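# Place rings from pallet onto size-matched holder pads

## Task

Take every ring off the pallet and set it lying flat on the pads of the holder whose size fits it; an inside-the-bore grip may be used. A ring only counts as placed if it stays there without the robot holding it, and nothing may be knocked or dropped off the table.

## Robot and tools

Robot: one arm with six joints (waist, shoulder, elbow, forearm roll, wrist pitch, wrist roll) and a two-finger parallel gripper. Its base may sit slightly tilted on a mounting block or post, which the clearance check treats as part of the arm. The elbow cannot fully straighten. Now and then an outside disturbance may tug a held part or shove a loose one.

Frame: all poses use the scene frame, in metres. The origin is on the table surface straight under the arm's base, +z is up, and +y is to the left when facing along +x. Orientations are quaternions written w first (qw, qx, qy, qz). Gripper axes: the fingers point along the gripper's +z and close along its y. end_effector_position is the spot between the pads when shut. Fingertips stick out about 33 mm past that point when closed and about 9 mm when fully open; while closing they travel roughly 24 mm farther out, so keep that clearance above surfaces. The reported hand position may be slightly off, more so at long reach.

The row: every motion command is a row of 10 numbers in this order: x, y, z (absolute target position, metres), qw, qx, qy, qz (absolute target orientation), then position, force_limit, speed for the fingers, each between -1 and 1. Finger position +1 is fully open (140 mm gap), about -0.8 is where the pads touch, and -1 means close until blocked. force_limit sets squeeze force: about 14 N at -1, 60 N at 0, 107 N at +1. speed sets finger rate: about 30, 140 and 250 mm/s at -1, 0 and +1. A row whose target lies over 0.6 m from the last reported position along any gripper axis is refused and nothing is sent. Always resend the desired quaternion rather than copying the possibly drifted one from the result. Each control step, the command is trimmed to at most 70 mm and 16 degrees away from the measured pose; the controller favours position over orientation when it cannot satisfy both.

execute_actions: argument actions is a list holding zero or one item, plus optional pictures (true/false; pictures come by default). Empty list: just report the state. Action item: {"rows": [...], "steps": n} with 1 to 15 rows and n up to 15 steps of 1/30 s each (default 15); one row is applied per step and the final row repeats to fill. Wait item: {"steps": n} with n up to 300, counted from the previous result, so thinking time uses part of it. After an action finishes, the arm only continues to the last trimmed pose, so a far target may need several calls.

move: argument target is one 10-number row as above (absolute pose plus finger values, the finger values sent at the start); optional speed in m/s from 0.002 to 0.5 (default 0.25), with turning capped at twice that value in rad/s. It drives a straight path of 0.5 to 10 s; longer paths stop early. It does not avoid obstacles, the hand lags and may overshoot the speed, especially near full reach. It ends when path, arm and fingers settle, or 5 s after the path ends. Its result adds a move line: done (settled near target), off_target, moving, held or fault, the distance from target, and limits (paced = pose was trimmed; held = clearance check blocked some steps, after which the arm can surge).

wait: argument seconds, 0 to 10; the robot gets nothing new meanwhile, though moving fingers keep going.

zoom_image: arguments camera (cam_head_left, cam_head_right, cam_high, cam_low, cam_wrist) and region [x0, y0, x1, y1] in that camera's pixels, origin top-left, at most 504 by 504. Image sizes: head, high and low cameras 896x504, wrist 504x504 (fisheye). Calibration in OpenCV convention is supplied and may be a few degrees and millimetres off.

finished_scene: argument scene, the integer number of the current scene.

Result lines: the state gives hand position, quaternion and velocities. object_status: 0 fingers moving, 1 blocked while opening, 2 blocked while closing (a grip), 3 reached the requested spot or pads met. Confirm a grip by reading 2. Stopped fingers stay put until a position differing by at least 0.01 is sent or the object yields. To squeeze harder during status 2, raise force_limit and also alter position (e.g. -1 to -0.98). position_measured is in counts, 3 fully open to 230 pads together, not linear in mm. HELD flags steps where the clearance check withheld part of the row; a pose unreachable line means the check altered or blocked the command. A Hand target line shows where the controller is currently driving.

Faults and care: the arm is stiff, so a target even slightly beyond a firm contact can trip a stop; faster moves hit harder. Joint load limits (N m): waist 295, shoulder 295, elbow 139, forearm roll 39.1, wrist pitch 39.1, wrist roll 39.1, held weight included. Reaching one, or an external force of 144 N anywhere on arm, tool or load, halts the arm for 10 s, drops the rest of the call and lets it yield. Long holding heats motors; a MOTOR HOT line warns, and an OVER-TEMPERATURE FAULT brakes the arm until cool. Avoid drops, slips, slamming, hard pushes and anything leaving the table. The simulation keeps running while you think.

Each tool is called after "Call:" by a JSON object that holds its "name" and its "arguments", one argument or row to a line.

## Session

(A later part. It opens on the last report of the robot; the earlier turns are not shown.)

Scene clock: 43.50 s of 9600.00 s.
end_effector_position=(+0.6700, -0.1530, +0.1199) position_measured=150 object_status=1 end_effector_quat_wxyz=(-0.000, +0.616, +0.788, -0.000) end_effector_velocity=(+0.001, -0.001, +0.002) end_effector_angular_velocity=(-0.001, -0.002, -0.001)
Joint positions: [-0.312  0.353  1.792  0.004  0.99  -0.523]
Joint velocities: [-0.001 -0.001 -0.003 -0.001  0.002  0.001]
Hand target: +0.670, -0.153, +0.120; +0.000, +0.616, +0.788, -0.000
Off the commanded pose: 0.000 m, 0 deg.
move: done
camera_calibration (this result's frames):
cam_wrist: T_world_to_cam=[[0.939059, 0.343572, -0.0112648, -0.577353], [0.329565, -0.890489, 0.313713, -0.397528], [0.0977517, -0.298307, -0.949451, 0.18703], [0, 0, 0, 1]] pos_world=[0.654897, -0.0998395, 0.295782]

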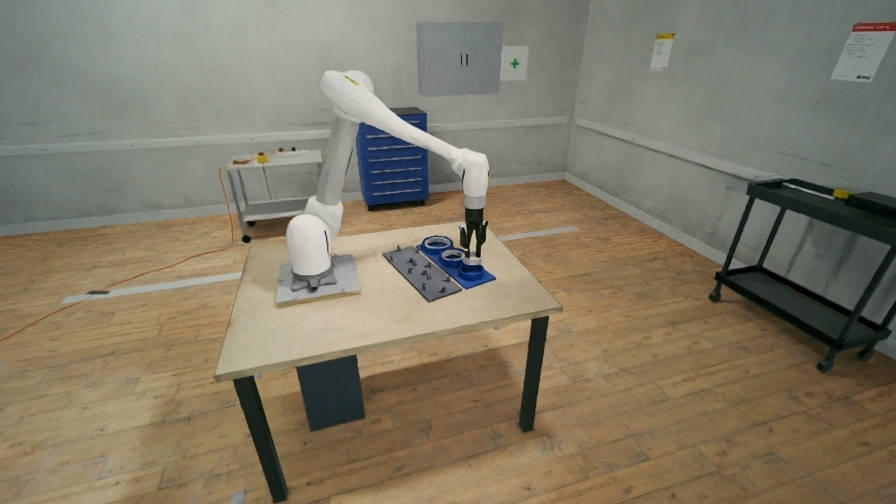

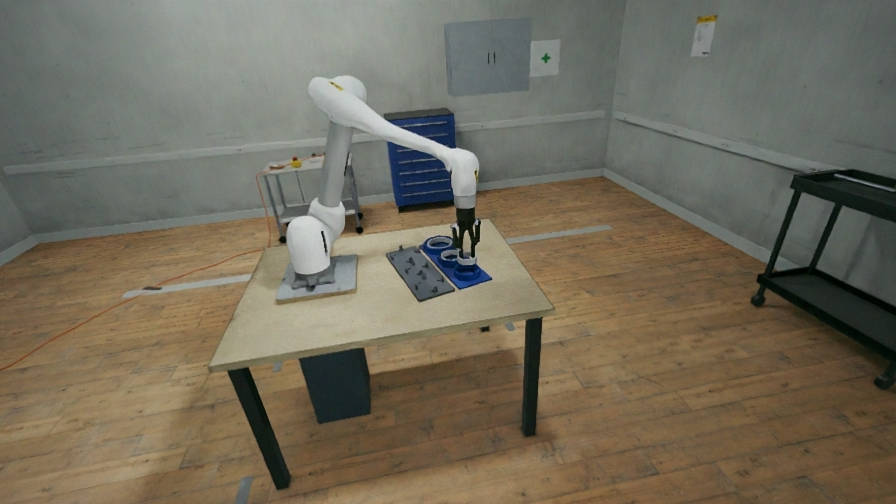

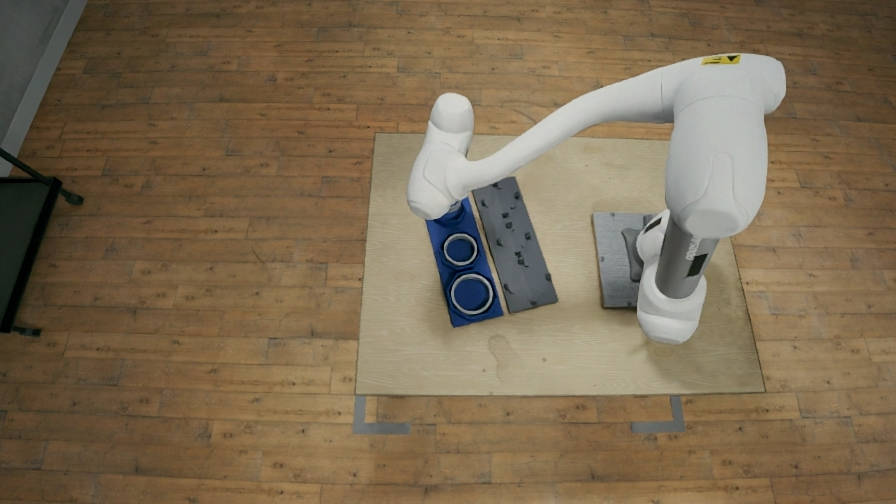

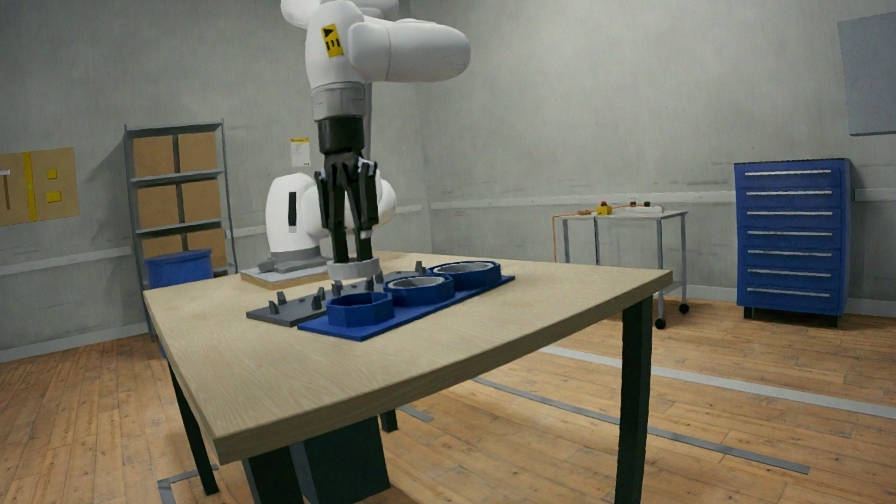

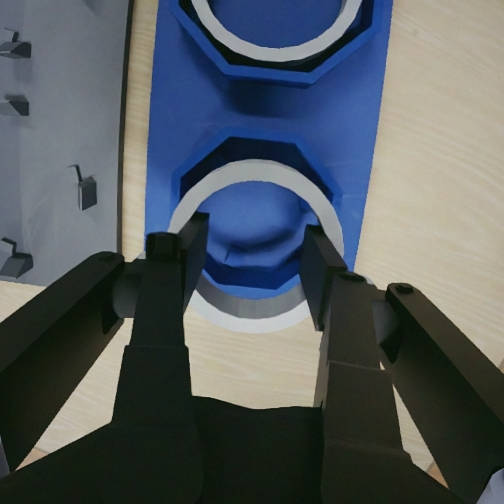

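Call:
{"name": "move", "arguments": {
  "target": [0.457,-0.049,0.09,0,0.87,0.492,0,1,0,-0.7]
}}

Scene clock: 50.13 s of 9600.00 s.
end_effector_position=(+0.4571, -0.0490, +0.0902) position_measured=150 object_status=1 end_effector_quat_wxyz=(-0.000, +0.870, +0.492, +0.000) end_effector_velocity=(-0.001, +0.000, -0.001) end_effector_angular_velocity=(-0.001, +0.002, -0.004)
Joint positions: [-0.219  0.062  2.237  0.004  0.837  0.354]
Joint velocities: [ 0.002  0.001  0.002 -0.002 -0.001  0.006]
Hand target: +0.457, -0.049, +0.090; -0.000, +0.870, +0.492, +0.000
Off the commanded pose: 0.000 m, 0 deg.
After step 90, 1.57 s passed at rest.
move: done
camera_calibration (this result's frames):
cam_wrist: T_world_to_cam=[[0.907203, -0.420543, -0.0112337, -0.436344], [-0.396163, -0.862986, 0.313545, 0.107657], [-0.141554, -0.279999, -0.949507, 0.320922], [0, 0, 0, 1]] pos_world=[0.48393, -0.000737131, 0.266061]

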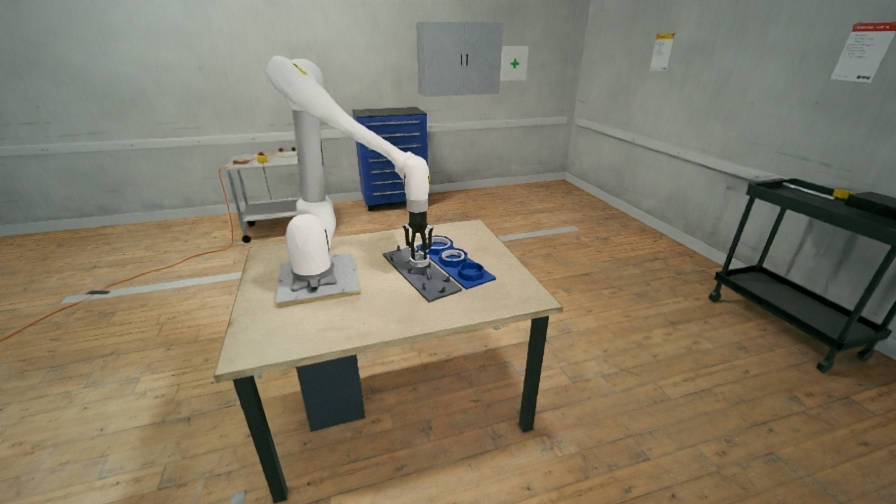

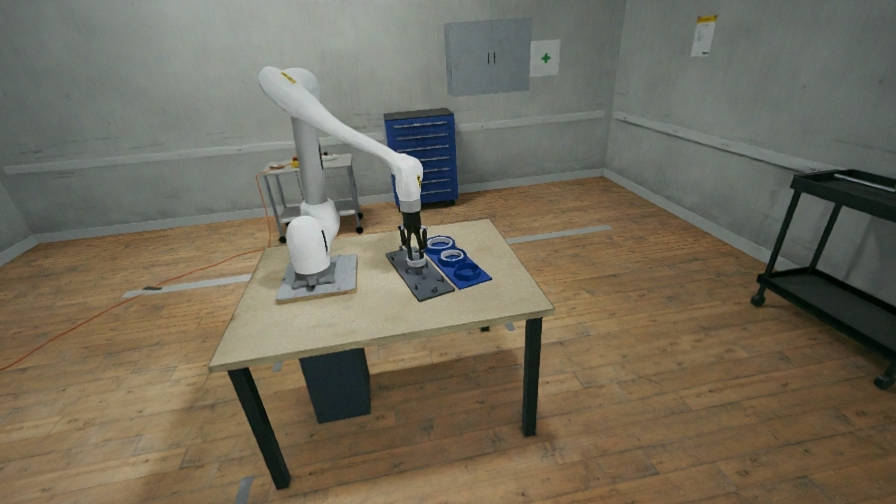

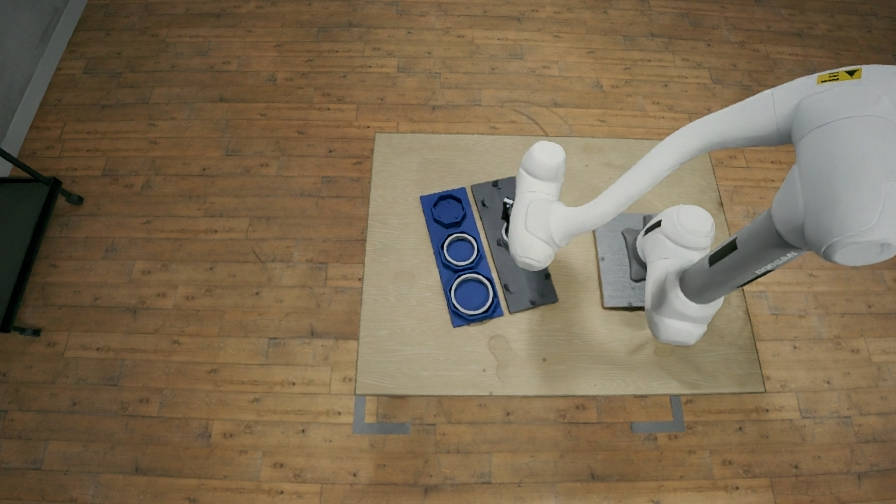

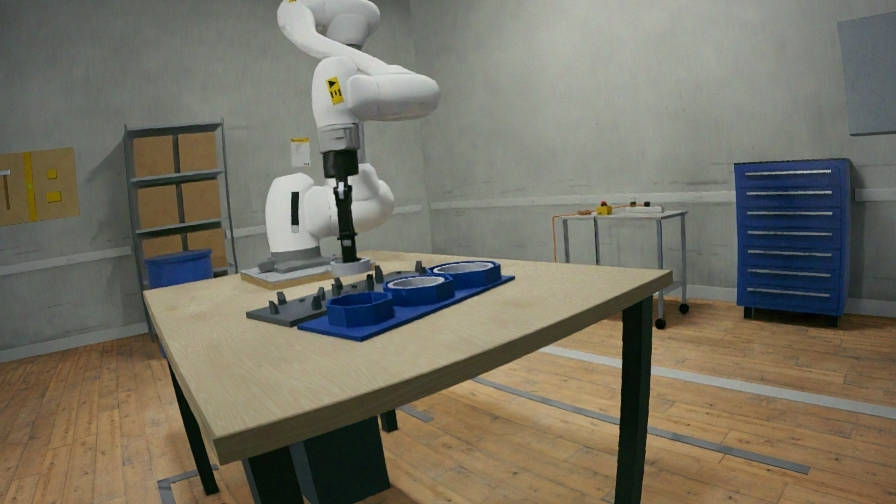

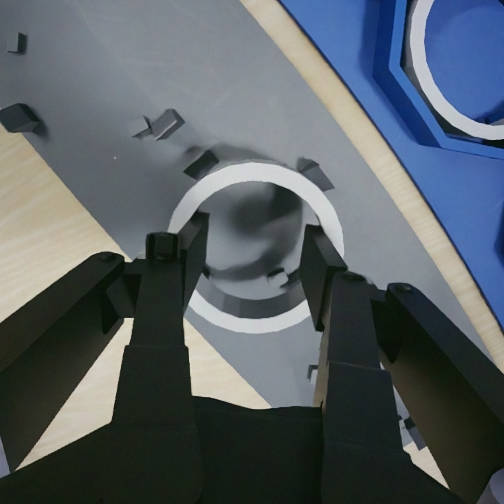

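Call:
{"name": "move", "arguments": {
  "target": [0.457,-0.049,0.066,0,0.87,0.492,0,1,0,-0.7],
  "speed": 0.03
}}

Call:
{"name": "zoom_image", "arguments": {
  "camera": "cam_low",
  "region": [290, 230, 410, 320]
}}

Scene clock: 55.97 s of 9600.00 s.
end_effector_position=(+0.4570, -0.0490, +0.0661) position_measured=150 object_status=1 end_effector_quat_wxyz=(-0.000, +0.870, +0.492, +0.000) end_effector_velocity=(-0.000, +0.001, -0.001) end_effector_angular_velocity=(-0.001, -0.000, +0.003)
Joint positions: [-0.219  0.096  2.257  0.004  0.782  0.355]
Joint velocities: [ 0.003  0.001  0.002 -0.001 -0.004 -0.   ]
Hand target: +0.457, -0.049, +0.066; -0.000, +0.870, +0.492, +0.000
Off the commanded pose: 0.000 m, 0 deg.
After step 90, 1.73 s passed at rest.
move: done
camera_calibration (this result's frames):
cam_wrist: T_world_to_cam=[[0.907042, -0.42089, -0.0112124, -0.436464], [-0.396481, -0.862795, 0.313669, 0.115355], [-0.141694, -0.280066, -0.949466, 0.298137], [0, 0, 0, 1]] pos_world=[0.483872, -0.000677451, 0.241994]

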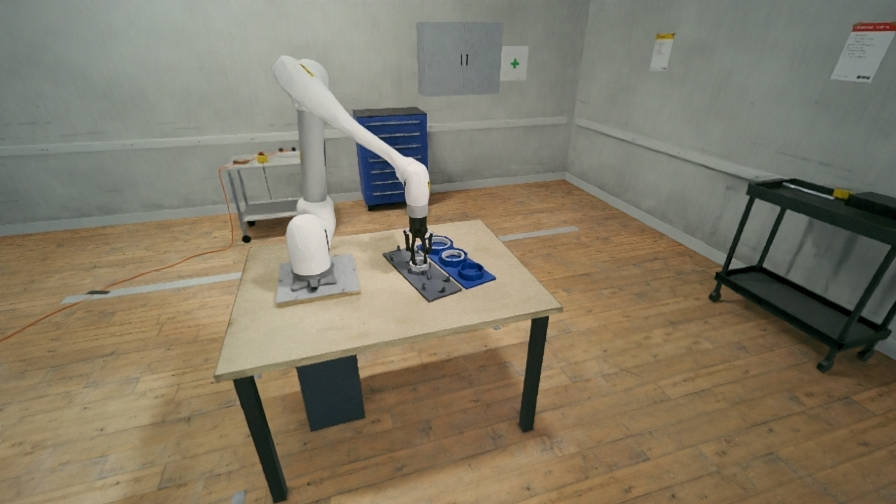

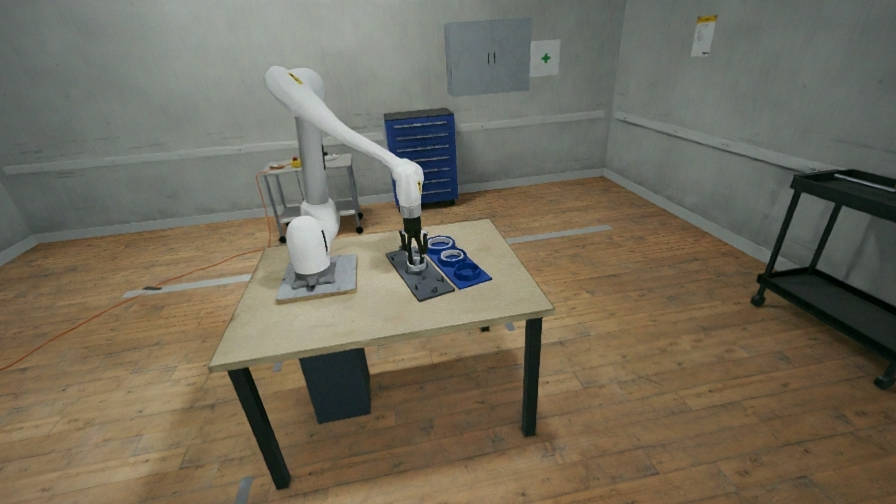

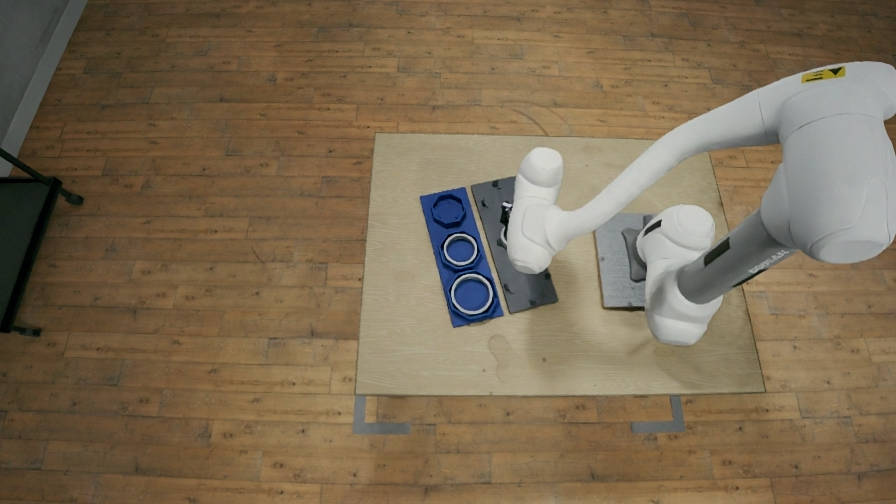

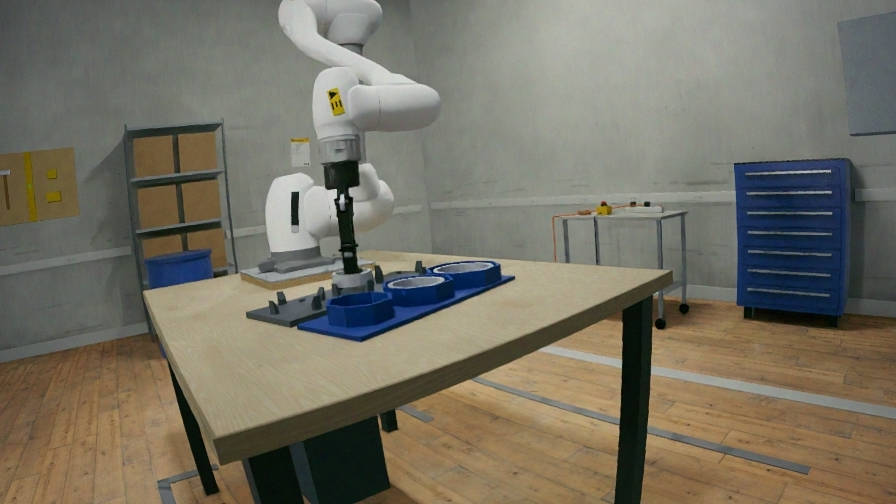

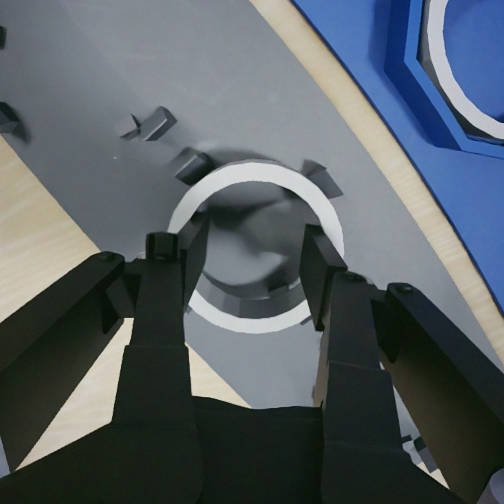

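Region (290, 230, 410, 320) of cam_low's 896x504 image, scaled by 4.200, with more detail than that image has; it fills the top 378 rows of this view, and the rest is white.

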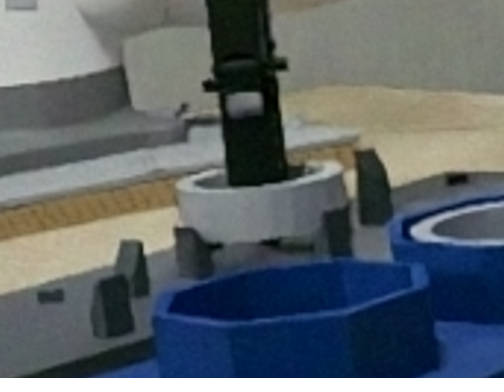

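Call:
{"name": "move", "arguments": {
  "target": [0.4558,-0.0478,0.057,0,0.87,0.492,0,1,0,-0.7],
  "speed": 0.015
}}

Call:
{"name": "zoom_image", "arguments": {
  "camera": "cam_low",
  "region": [290, 230, 410, 320]
}}

Scene clock: 60.70 s of 9600.00 s.
end_effector_position=(+0.4559, -0.0478, +0.0571) position_measured=150 object_status=1 end_effector_quat_wxyz=(+0.000, +0.870, +0.492, +0.000) end_effector_velocity=(+0.000, +0.001, -0.002) end_effector_angular_velocity=(+0.000, +0.001, +0.001)
Joint positions: [-0.217  0.108  2.267  0.004  0.761  0.357]
Joint velocities: [ 0.002  0.004  0.001  0.    -0.004  0.001]
Hand target: +0.456, -0.048, +0.057; -0.000, +0.870, +0.492, +0.000
Off the commanded pose: 0.000 m, 0 deg.
After step 90, 0.90 s passed at rest.
move: done
camera_calibration (this result's frames):
cam_wrist: T_world_to_cam=[[0.907038, -0.420904, -0.0110924, -0.43507], [-0.396529, -0.862777, 0.313656, 0.118739], [-0.141589, -0.280099, -0.949472, 0.289741], [0, 0, 0, 1]] pos_world=[0.482732, 0.000478743, 0.233031]

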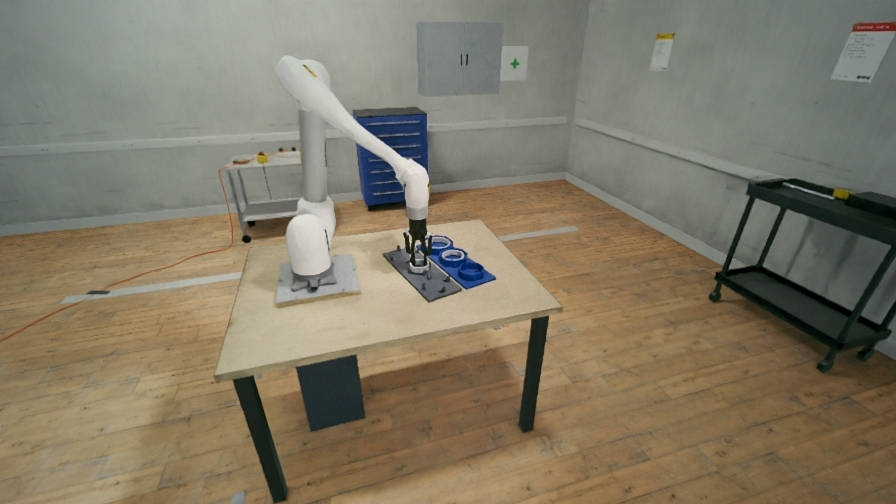

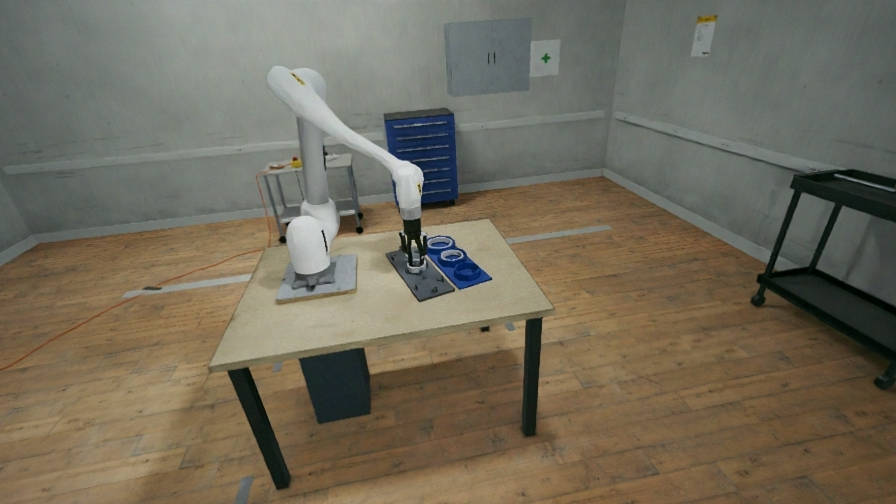

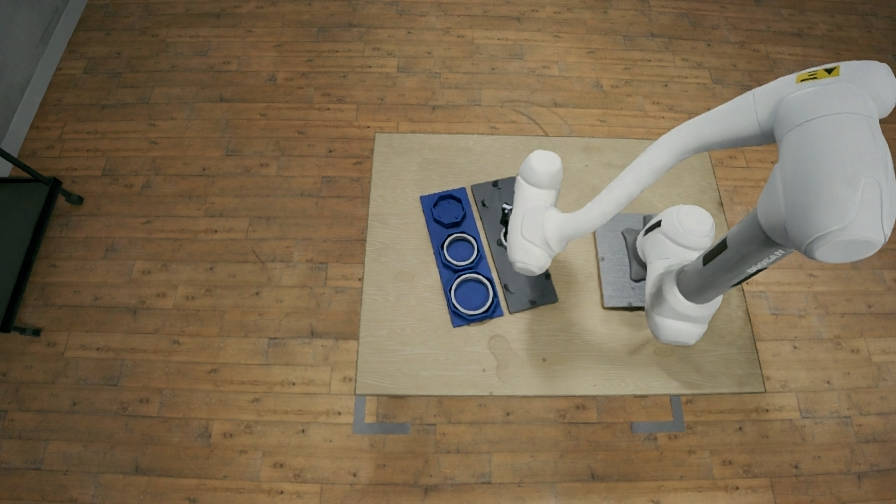

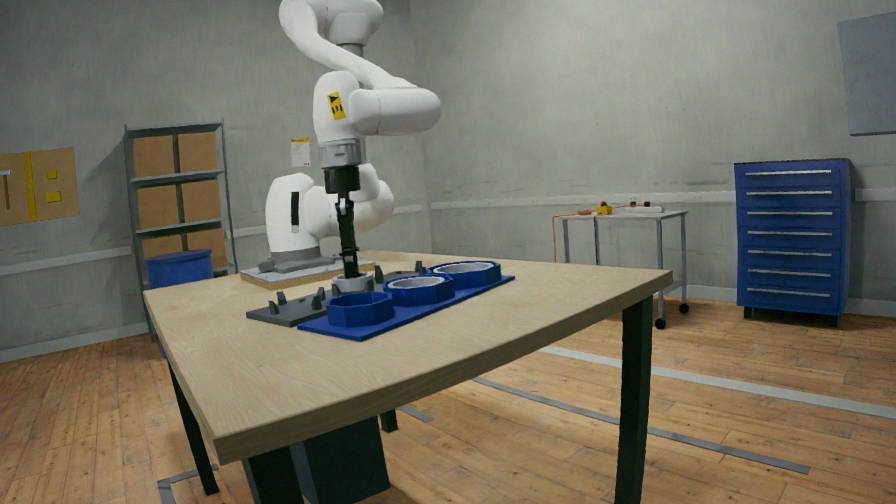

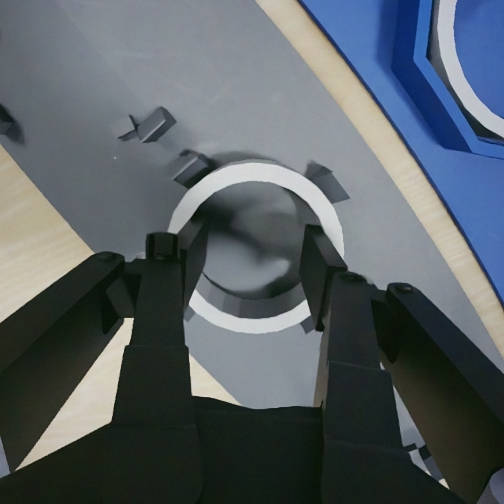

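Region (290, 230, 410, 320) of cam_low's 896x504 image, scaled by 4.200, with more detail than that image has; it fills the top 378 rows of this view, and the rest is white.

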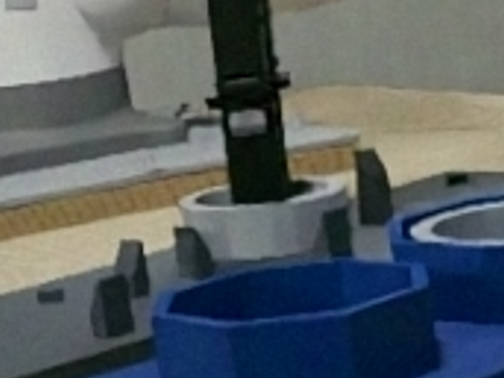

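Call:
{"name": "move", "arguments": {
  "target": [0.4558,-0.0478,0.054,0,0.87,0.492,0,1,0,-0.7],
  "speed": 0.01
}}

Call:
{"name": "execute_actions", "arguments": {
  "actions": [
    {"rows":[[0.4558,-0.0478,0.054,0,0.87,0.492,0,-0.4,0,-0.5]],"steps":12}
  ],
  "pictures": false
}}

Call:
{"name": "move", "arguments": {
  "target": [0.4558,-0.0478,0.10,0,0.87,0.492,0,-0.4,0,-0.5],
  "speed": 0.1
}}

Call:
{"name": "move", "arguments": {
  "target": [0.630,-0.006,0.09,0,0.87,0.492,0,-0.2,0,-0.5]
}}

Scene clock: 69.03 s of 9600.00 s.
end_effector_position=(+0.4558, -0.0478, +0.0541) position_measured=149 object_status=1 end_effector_quat_wxyz=(+0.000, +0.870, +0.492, +0.000) end_effector_velocity=(-0.001, +0.000, -0.001) end_effector_angular_velocity=(-0.000, +0.001, +0.001)
Joint positions: [-0.217  0.112  2.269  0.004  0.753  0.357]
Joint velocities: [ 0.001  0.002  0.001 -0.    -0.002 -0.   ]
Hand target: +0.456, -0.048, +0.054; -0.000, +0.870, +0.492, +0.000
Off the commanded pose: 0.000 m, 0 deg.
After step 90, 4.63 s passed at rest.
move: done
camera_calibration (this result's frames):
cam_wrist: T_world_to_cam=[[0.907059, -0.420856, -0.0111503, -0.435054], [-0.396464, -0.862798, 0.313681, 0.119689], [-0.141635, -0.280107, -0.949463, 0.286863], [0, 0, 0, 1]] pos_world=[0.482702, 0.000524166, 0.229971]

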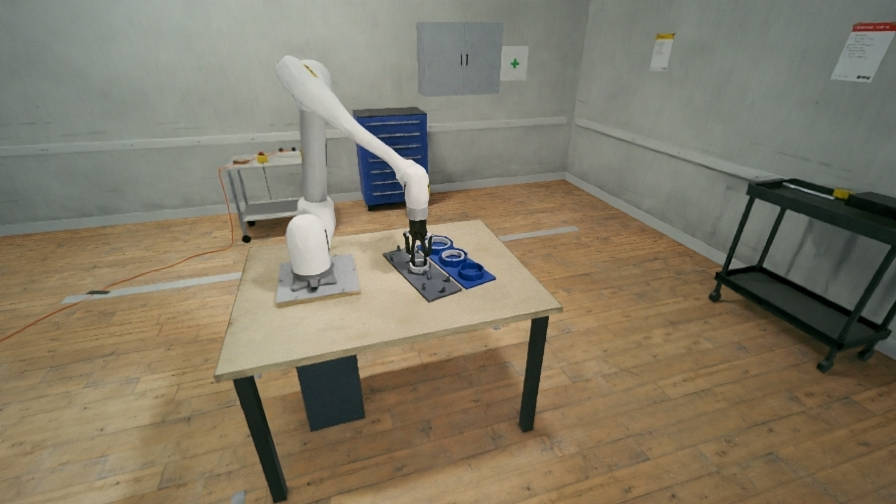

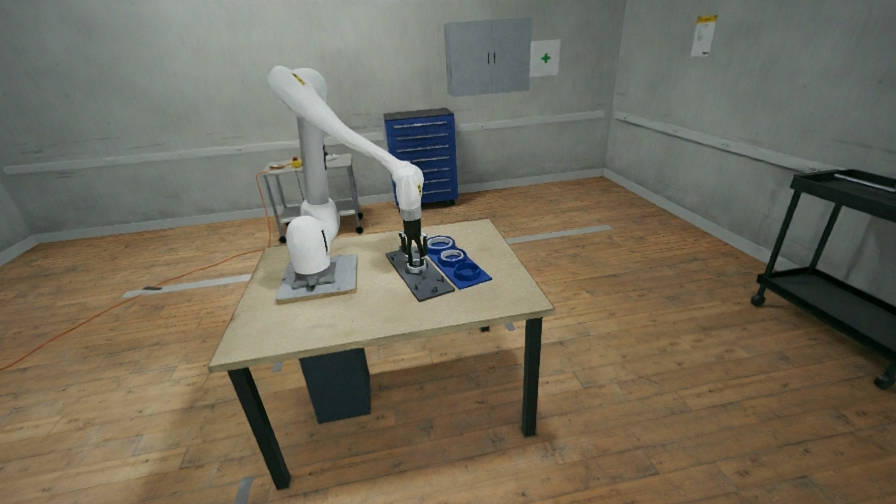

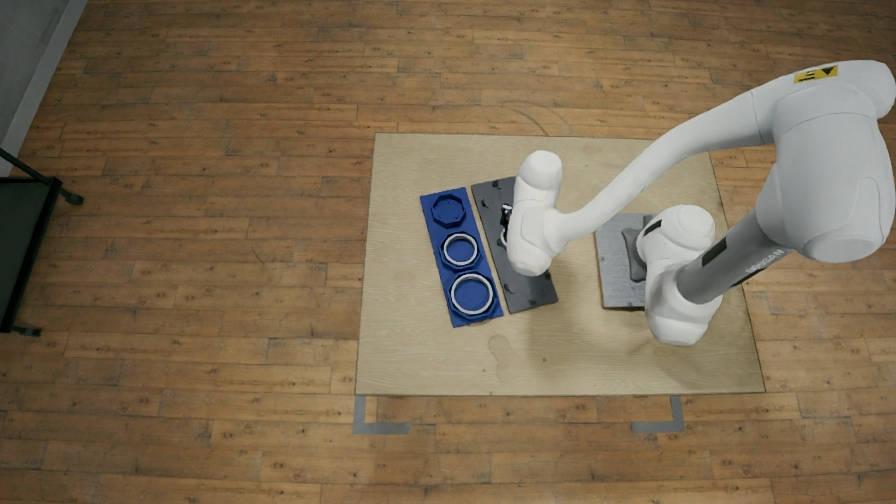

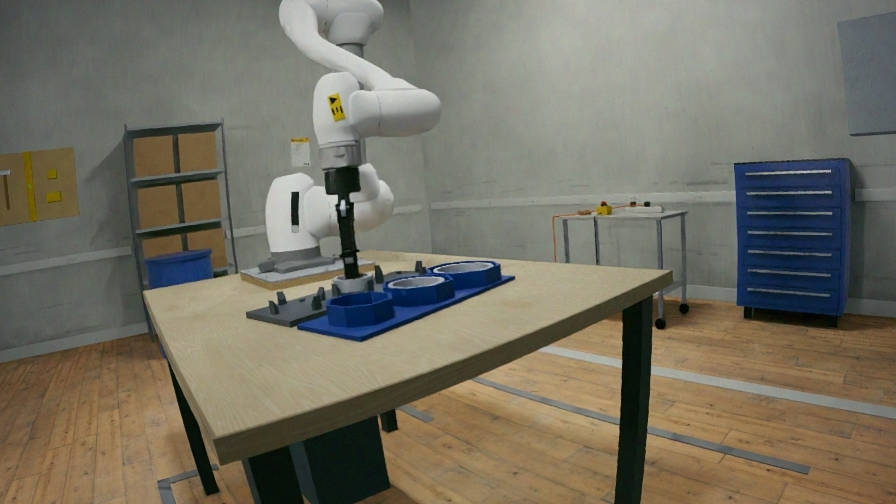

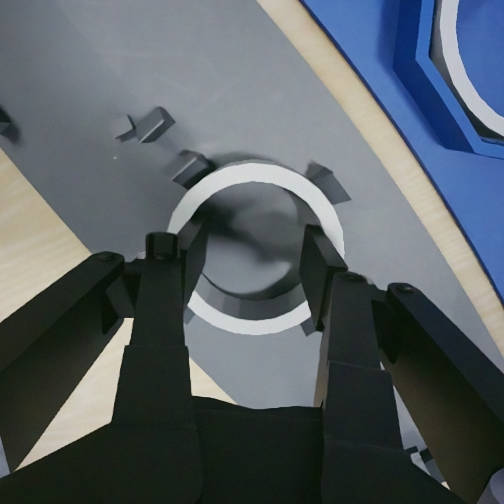

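Scene clock: 69.43 s of 9600.00 s.
end_effector_position=(+0.4558, -0.0478, +0.0539) position_measured=179 object_status=0 end_effector_quat_wxyz=(-0.000, +0.870, +0.492, +0.000) end_effector_velocity=(+0.001, -0.000, +0.001) end_effector_angular_velocity=(-0.000, -0.002, +0.000)
Joint positions: [-0.217  0.113  2.269  0.004  0.753  0.357]
Joint velocities: [ 0.    -0.001 -0.002  0.     0.    -0.   ]
Hand target: +0.456, -0.048, +0.054; +0.000, +0.870, +0.492, +0.000
Off the commanded pose: 0.000 m, 0 deg.
Steps of this call (steps 1 to 12: all 12 steps of this action). Readings (end_effector_position | what the end effector reports):
1: (+0.4558, -0.0478, +0.0541) | position_measured=149 object_status=0
2: (+0.4556, -0.0477, +0.0538) | position_measured=149 object_status=0
4: (+0.4554, -0.0477, +0.0536) | position_measured=162 object_status=0
8: (+0.4557, -0.0477, +0.0537) | position_measured=178 object_status=0
12: the state above

Scene clock: 70.53 s of 9600.00 s.
end_effector_position=(+0.4558, -0.0478, +0.0999) position_measured=179 object_status=3 end_effector_quat_wxyz=(+0.000, +0.870, +0.492, -0.000) end_effector_velocity=(+0.001, +0.000, +0.002) end_effector_angular_velocity=(+0.001, -0.002, -0.002)
Joint positions: [-0.217  0.046  2.23   0.003  0.859  0.357]
Joint velocities: [-0.    -0.003 -0.002  0.002  0.003 -0.   ]
Hand target: +0.456, -0.048, +0.100; +0.000, +0.870, +0.492, -0.000
Off the commanded pose: 0.000 m, 0 deg.
move: done
camera_calibration (this result's frames):
cam_wrist: T_world_to_cam=[[0.907029, -0.420918, -0.0112352, -0.434524], [-0.39649, -0.862764, 0.313741, 0.105307], [-0.141752, -0.280117, -0.949442, 0.330389], [0, 0, 0, 1]] pos_world=[0.482713, 0.000504133, 0.275764]

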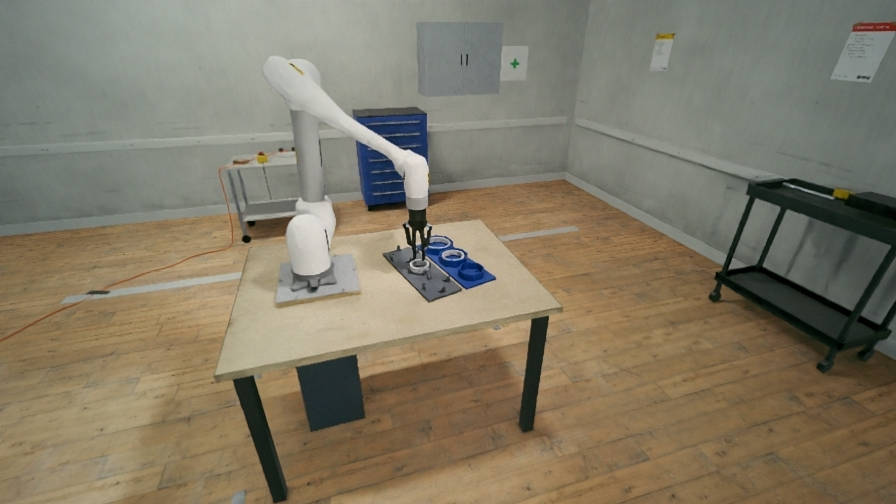

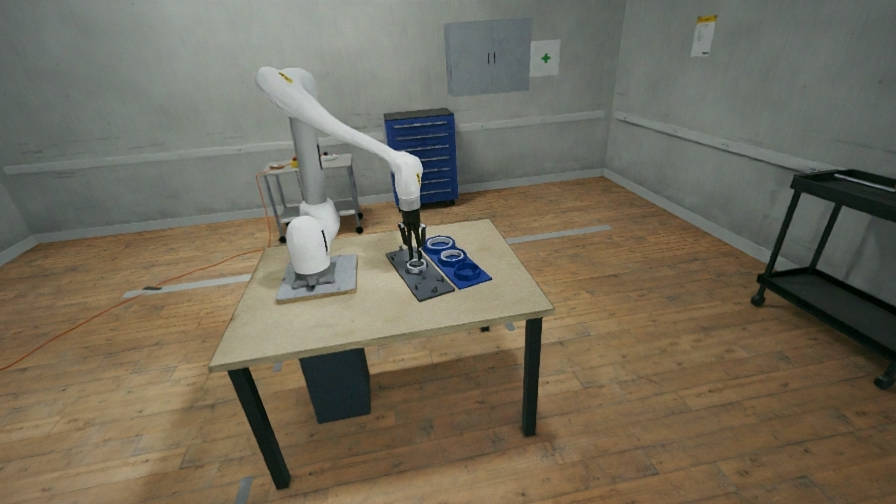

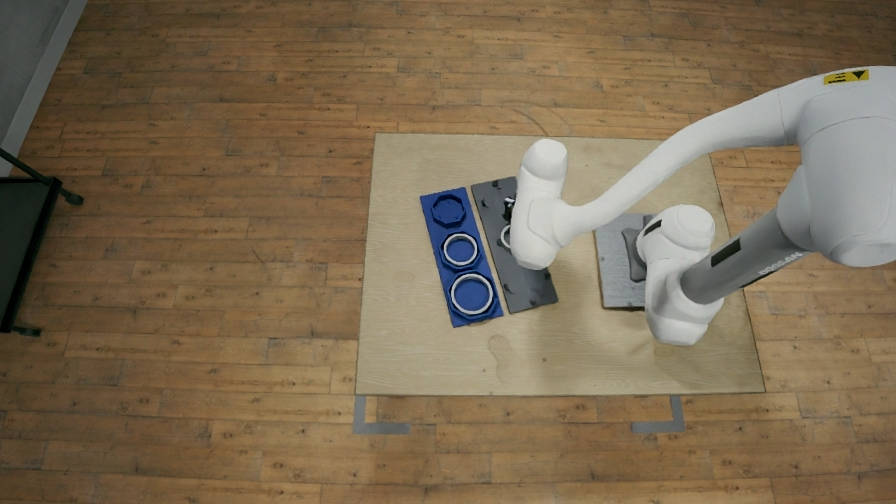

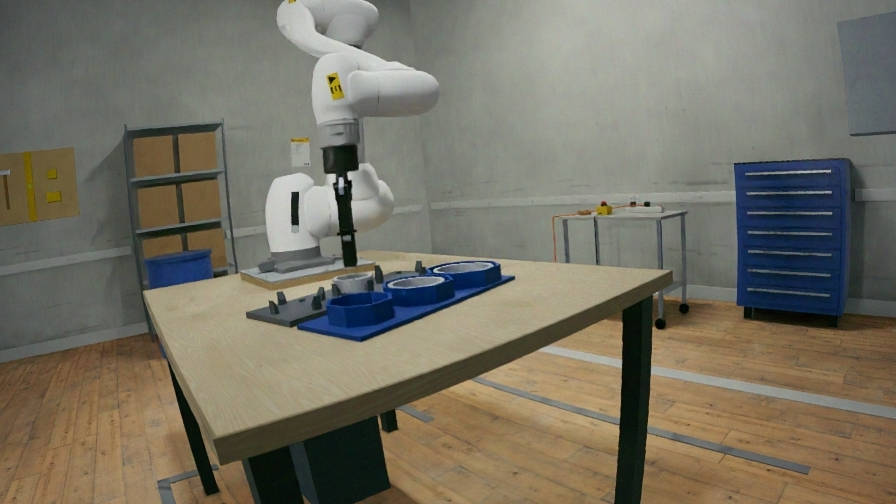

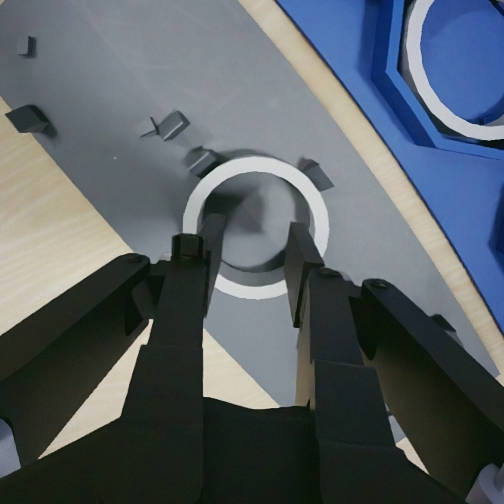

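Scene clock: 71.77 s of 9600.00 s.
end_effector_position=(+0.6299, -0.0060, +0.0899) position_measured=154 object_status=3 end_effector_quat_wxyz=(+0.000, +0.870, +0.492, +0.000) end_effector_velocity=(+0.001, +0.000, +0.001) end_effector_angular_velocity=(-0.000, -0.001, -0.001)
Joint positions: [-0.1    0.303  1.929  0.002  0.902  0.475]
Joint velocities: [ 0.     0.    -0.002 -0.     0.     0.001]
Hand target: +0.630, -0.006, +0.090; +0.000, +0.870, +0.492, +0.000
Off the commanded pose: 0.000 m, 0 deg.
move: done
camera_calibration (this result's frames):
cam_wrist: T_world_to_cam=[[0.907042, -0.420892, -0.0111423, -0.574939], [-0.396501, -0.862782, 0.313679, 0.213561], [-0.141638, -0.280102, -0.949464, 0.357242], [0, 0, 0, 1]] pos_world=[0.656771, 0.0423331, 0.265793]

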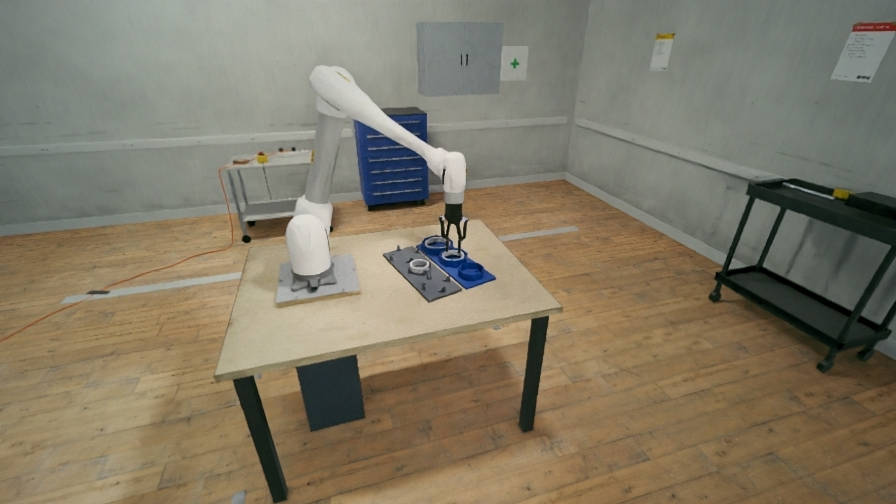

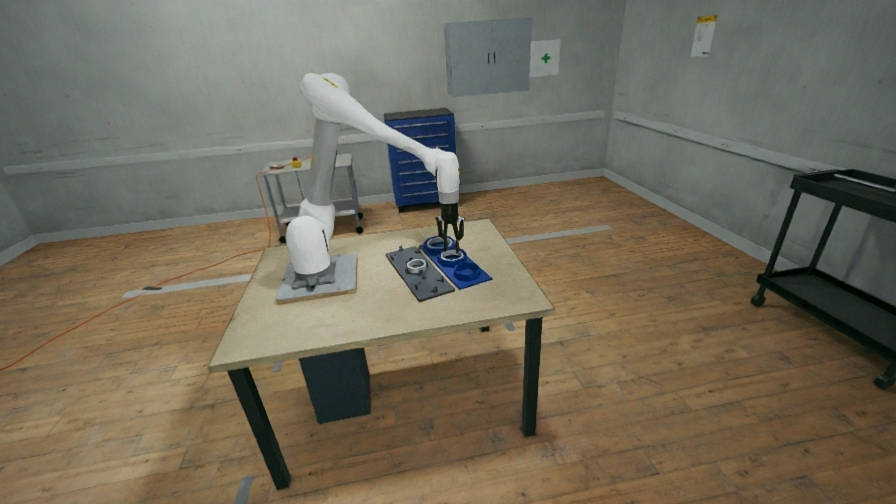

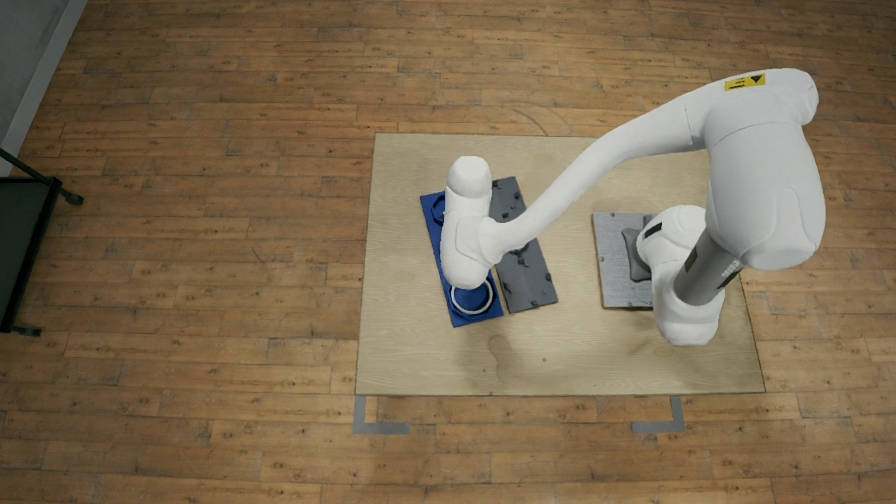

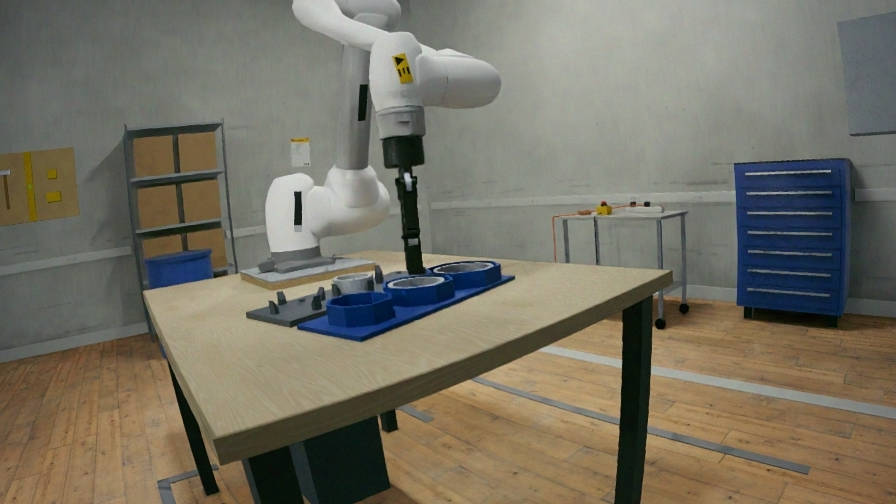

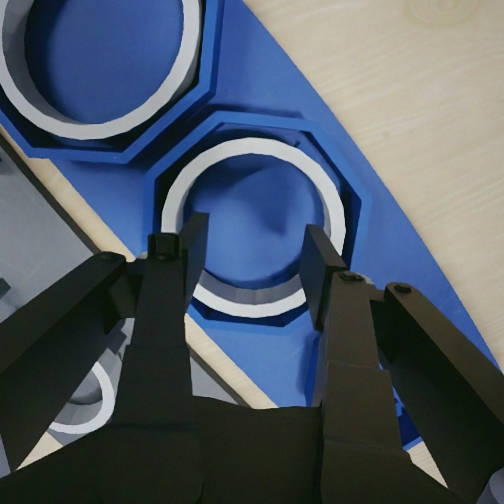

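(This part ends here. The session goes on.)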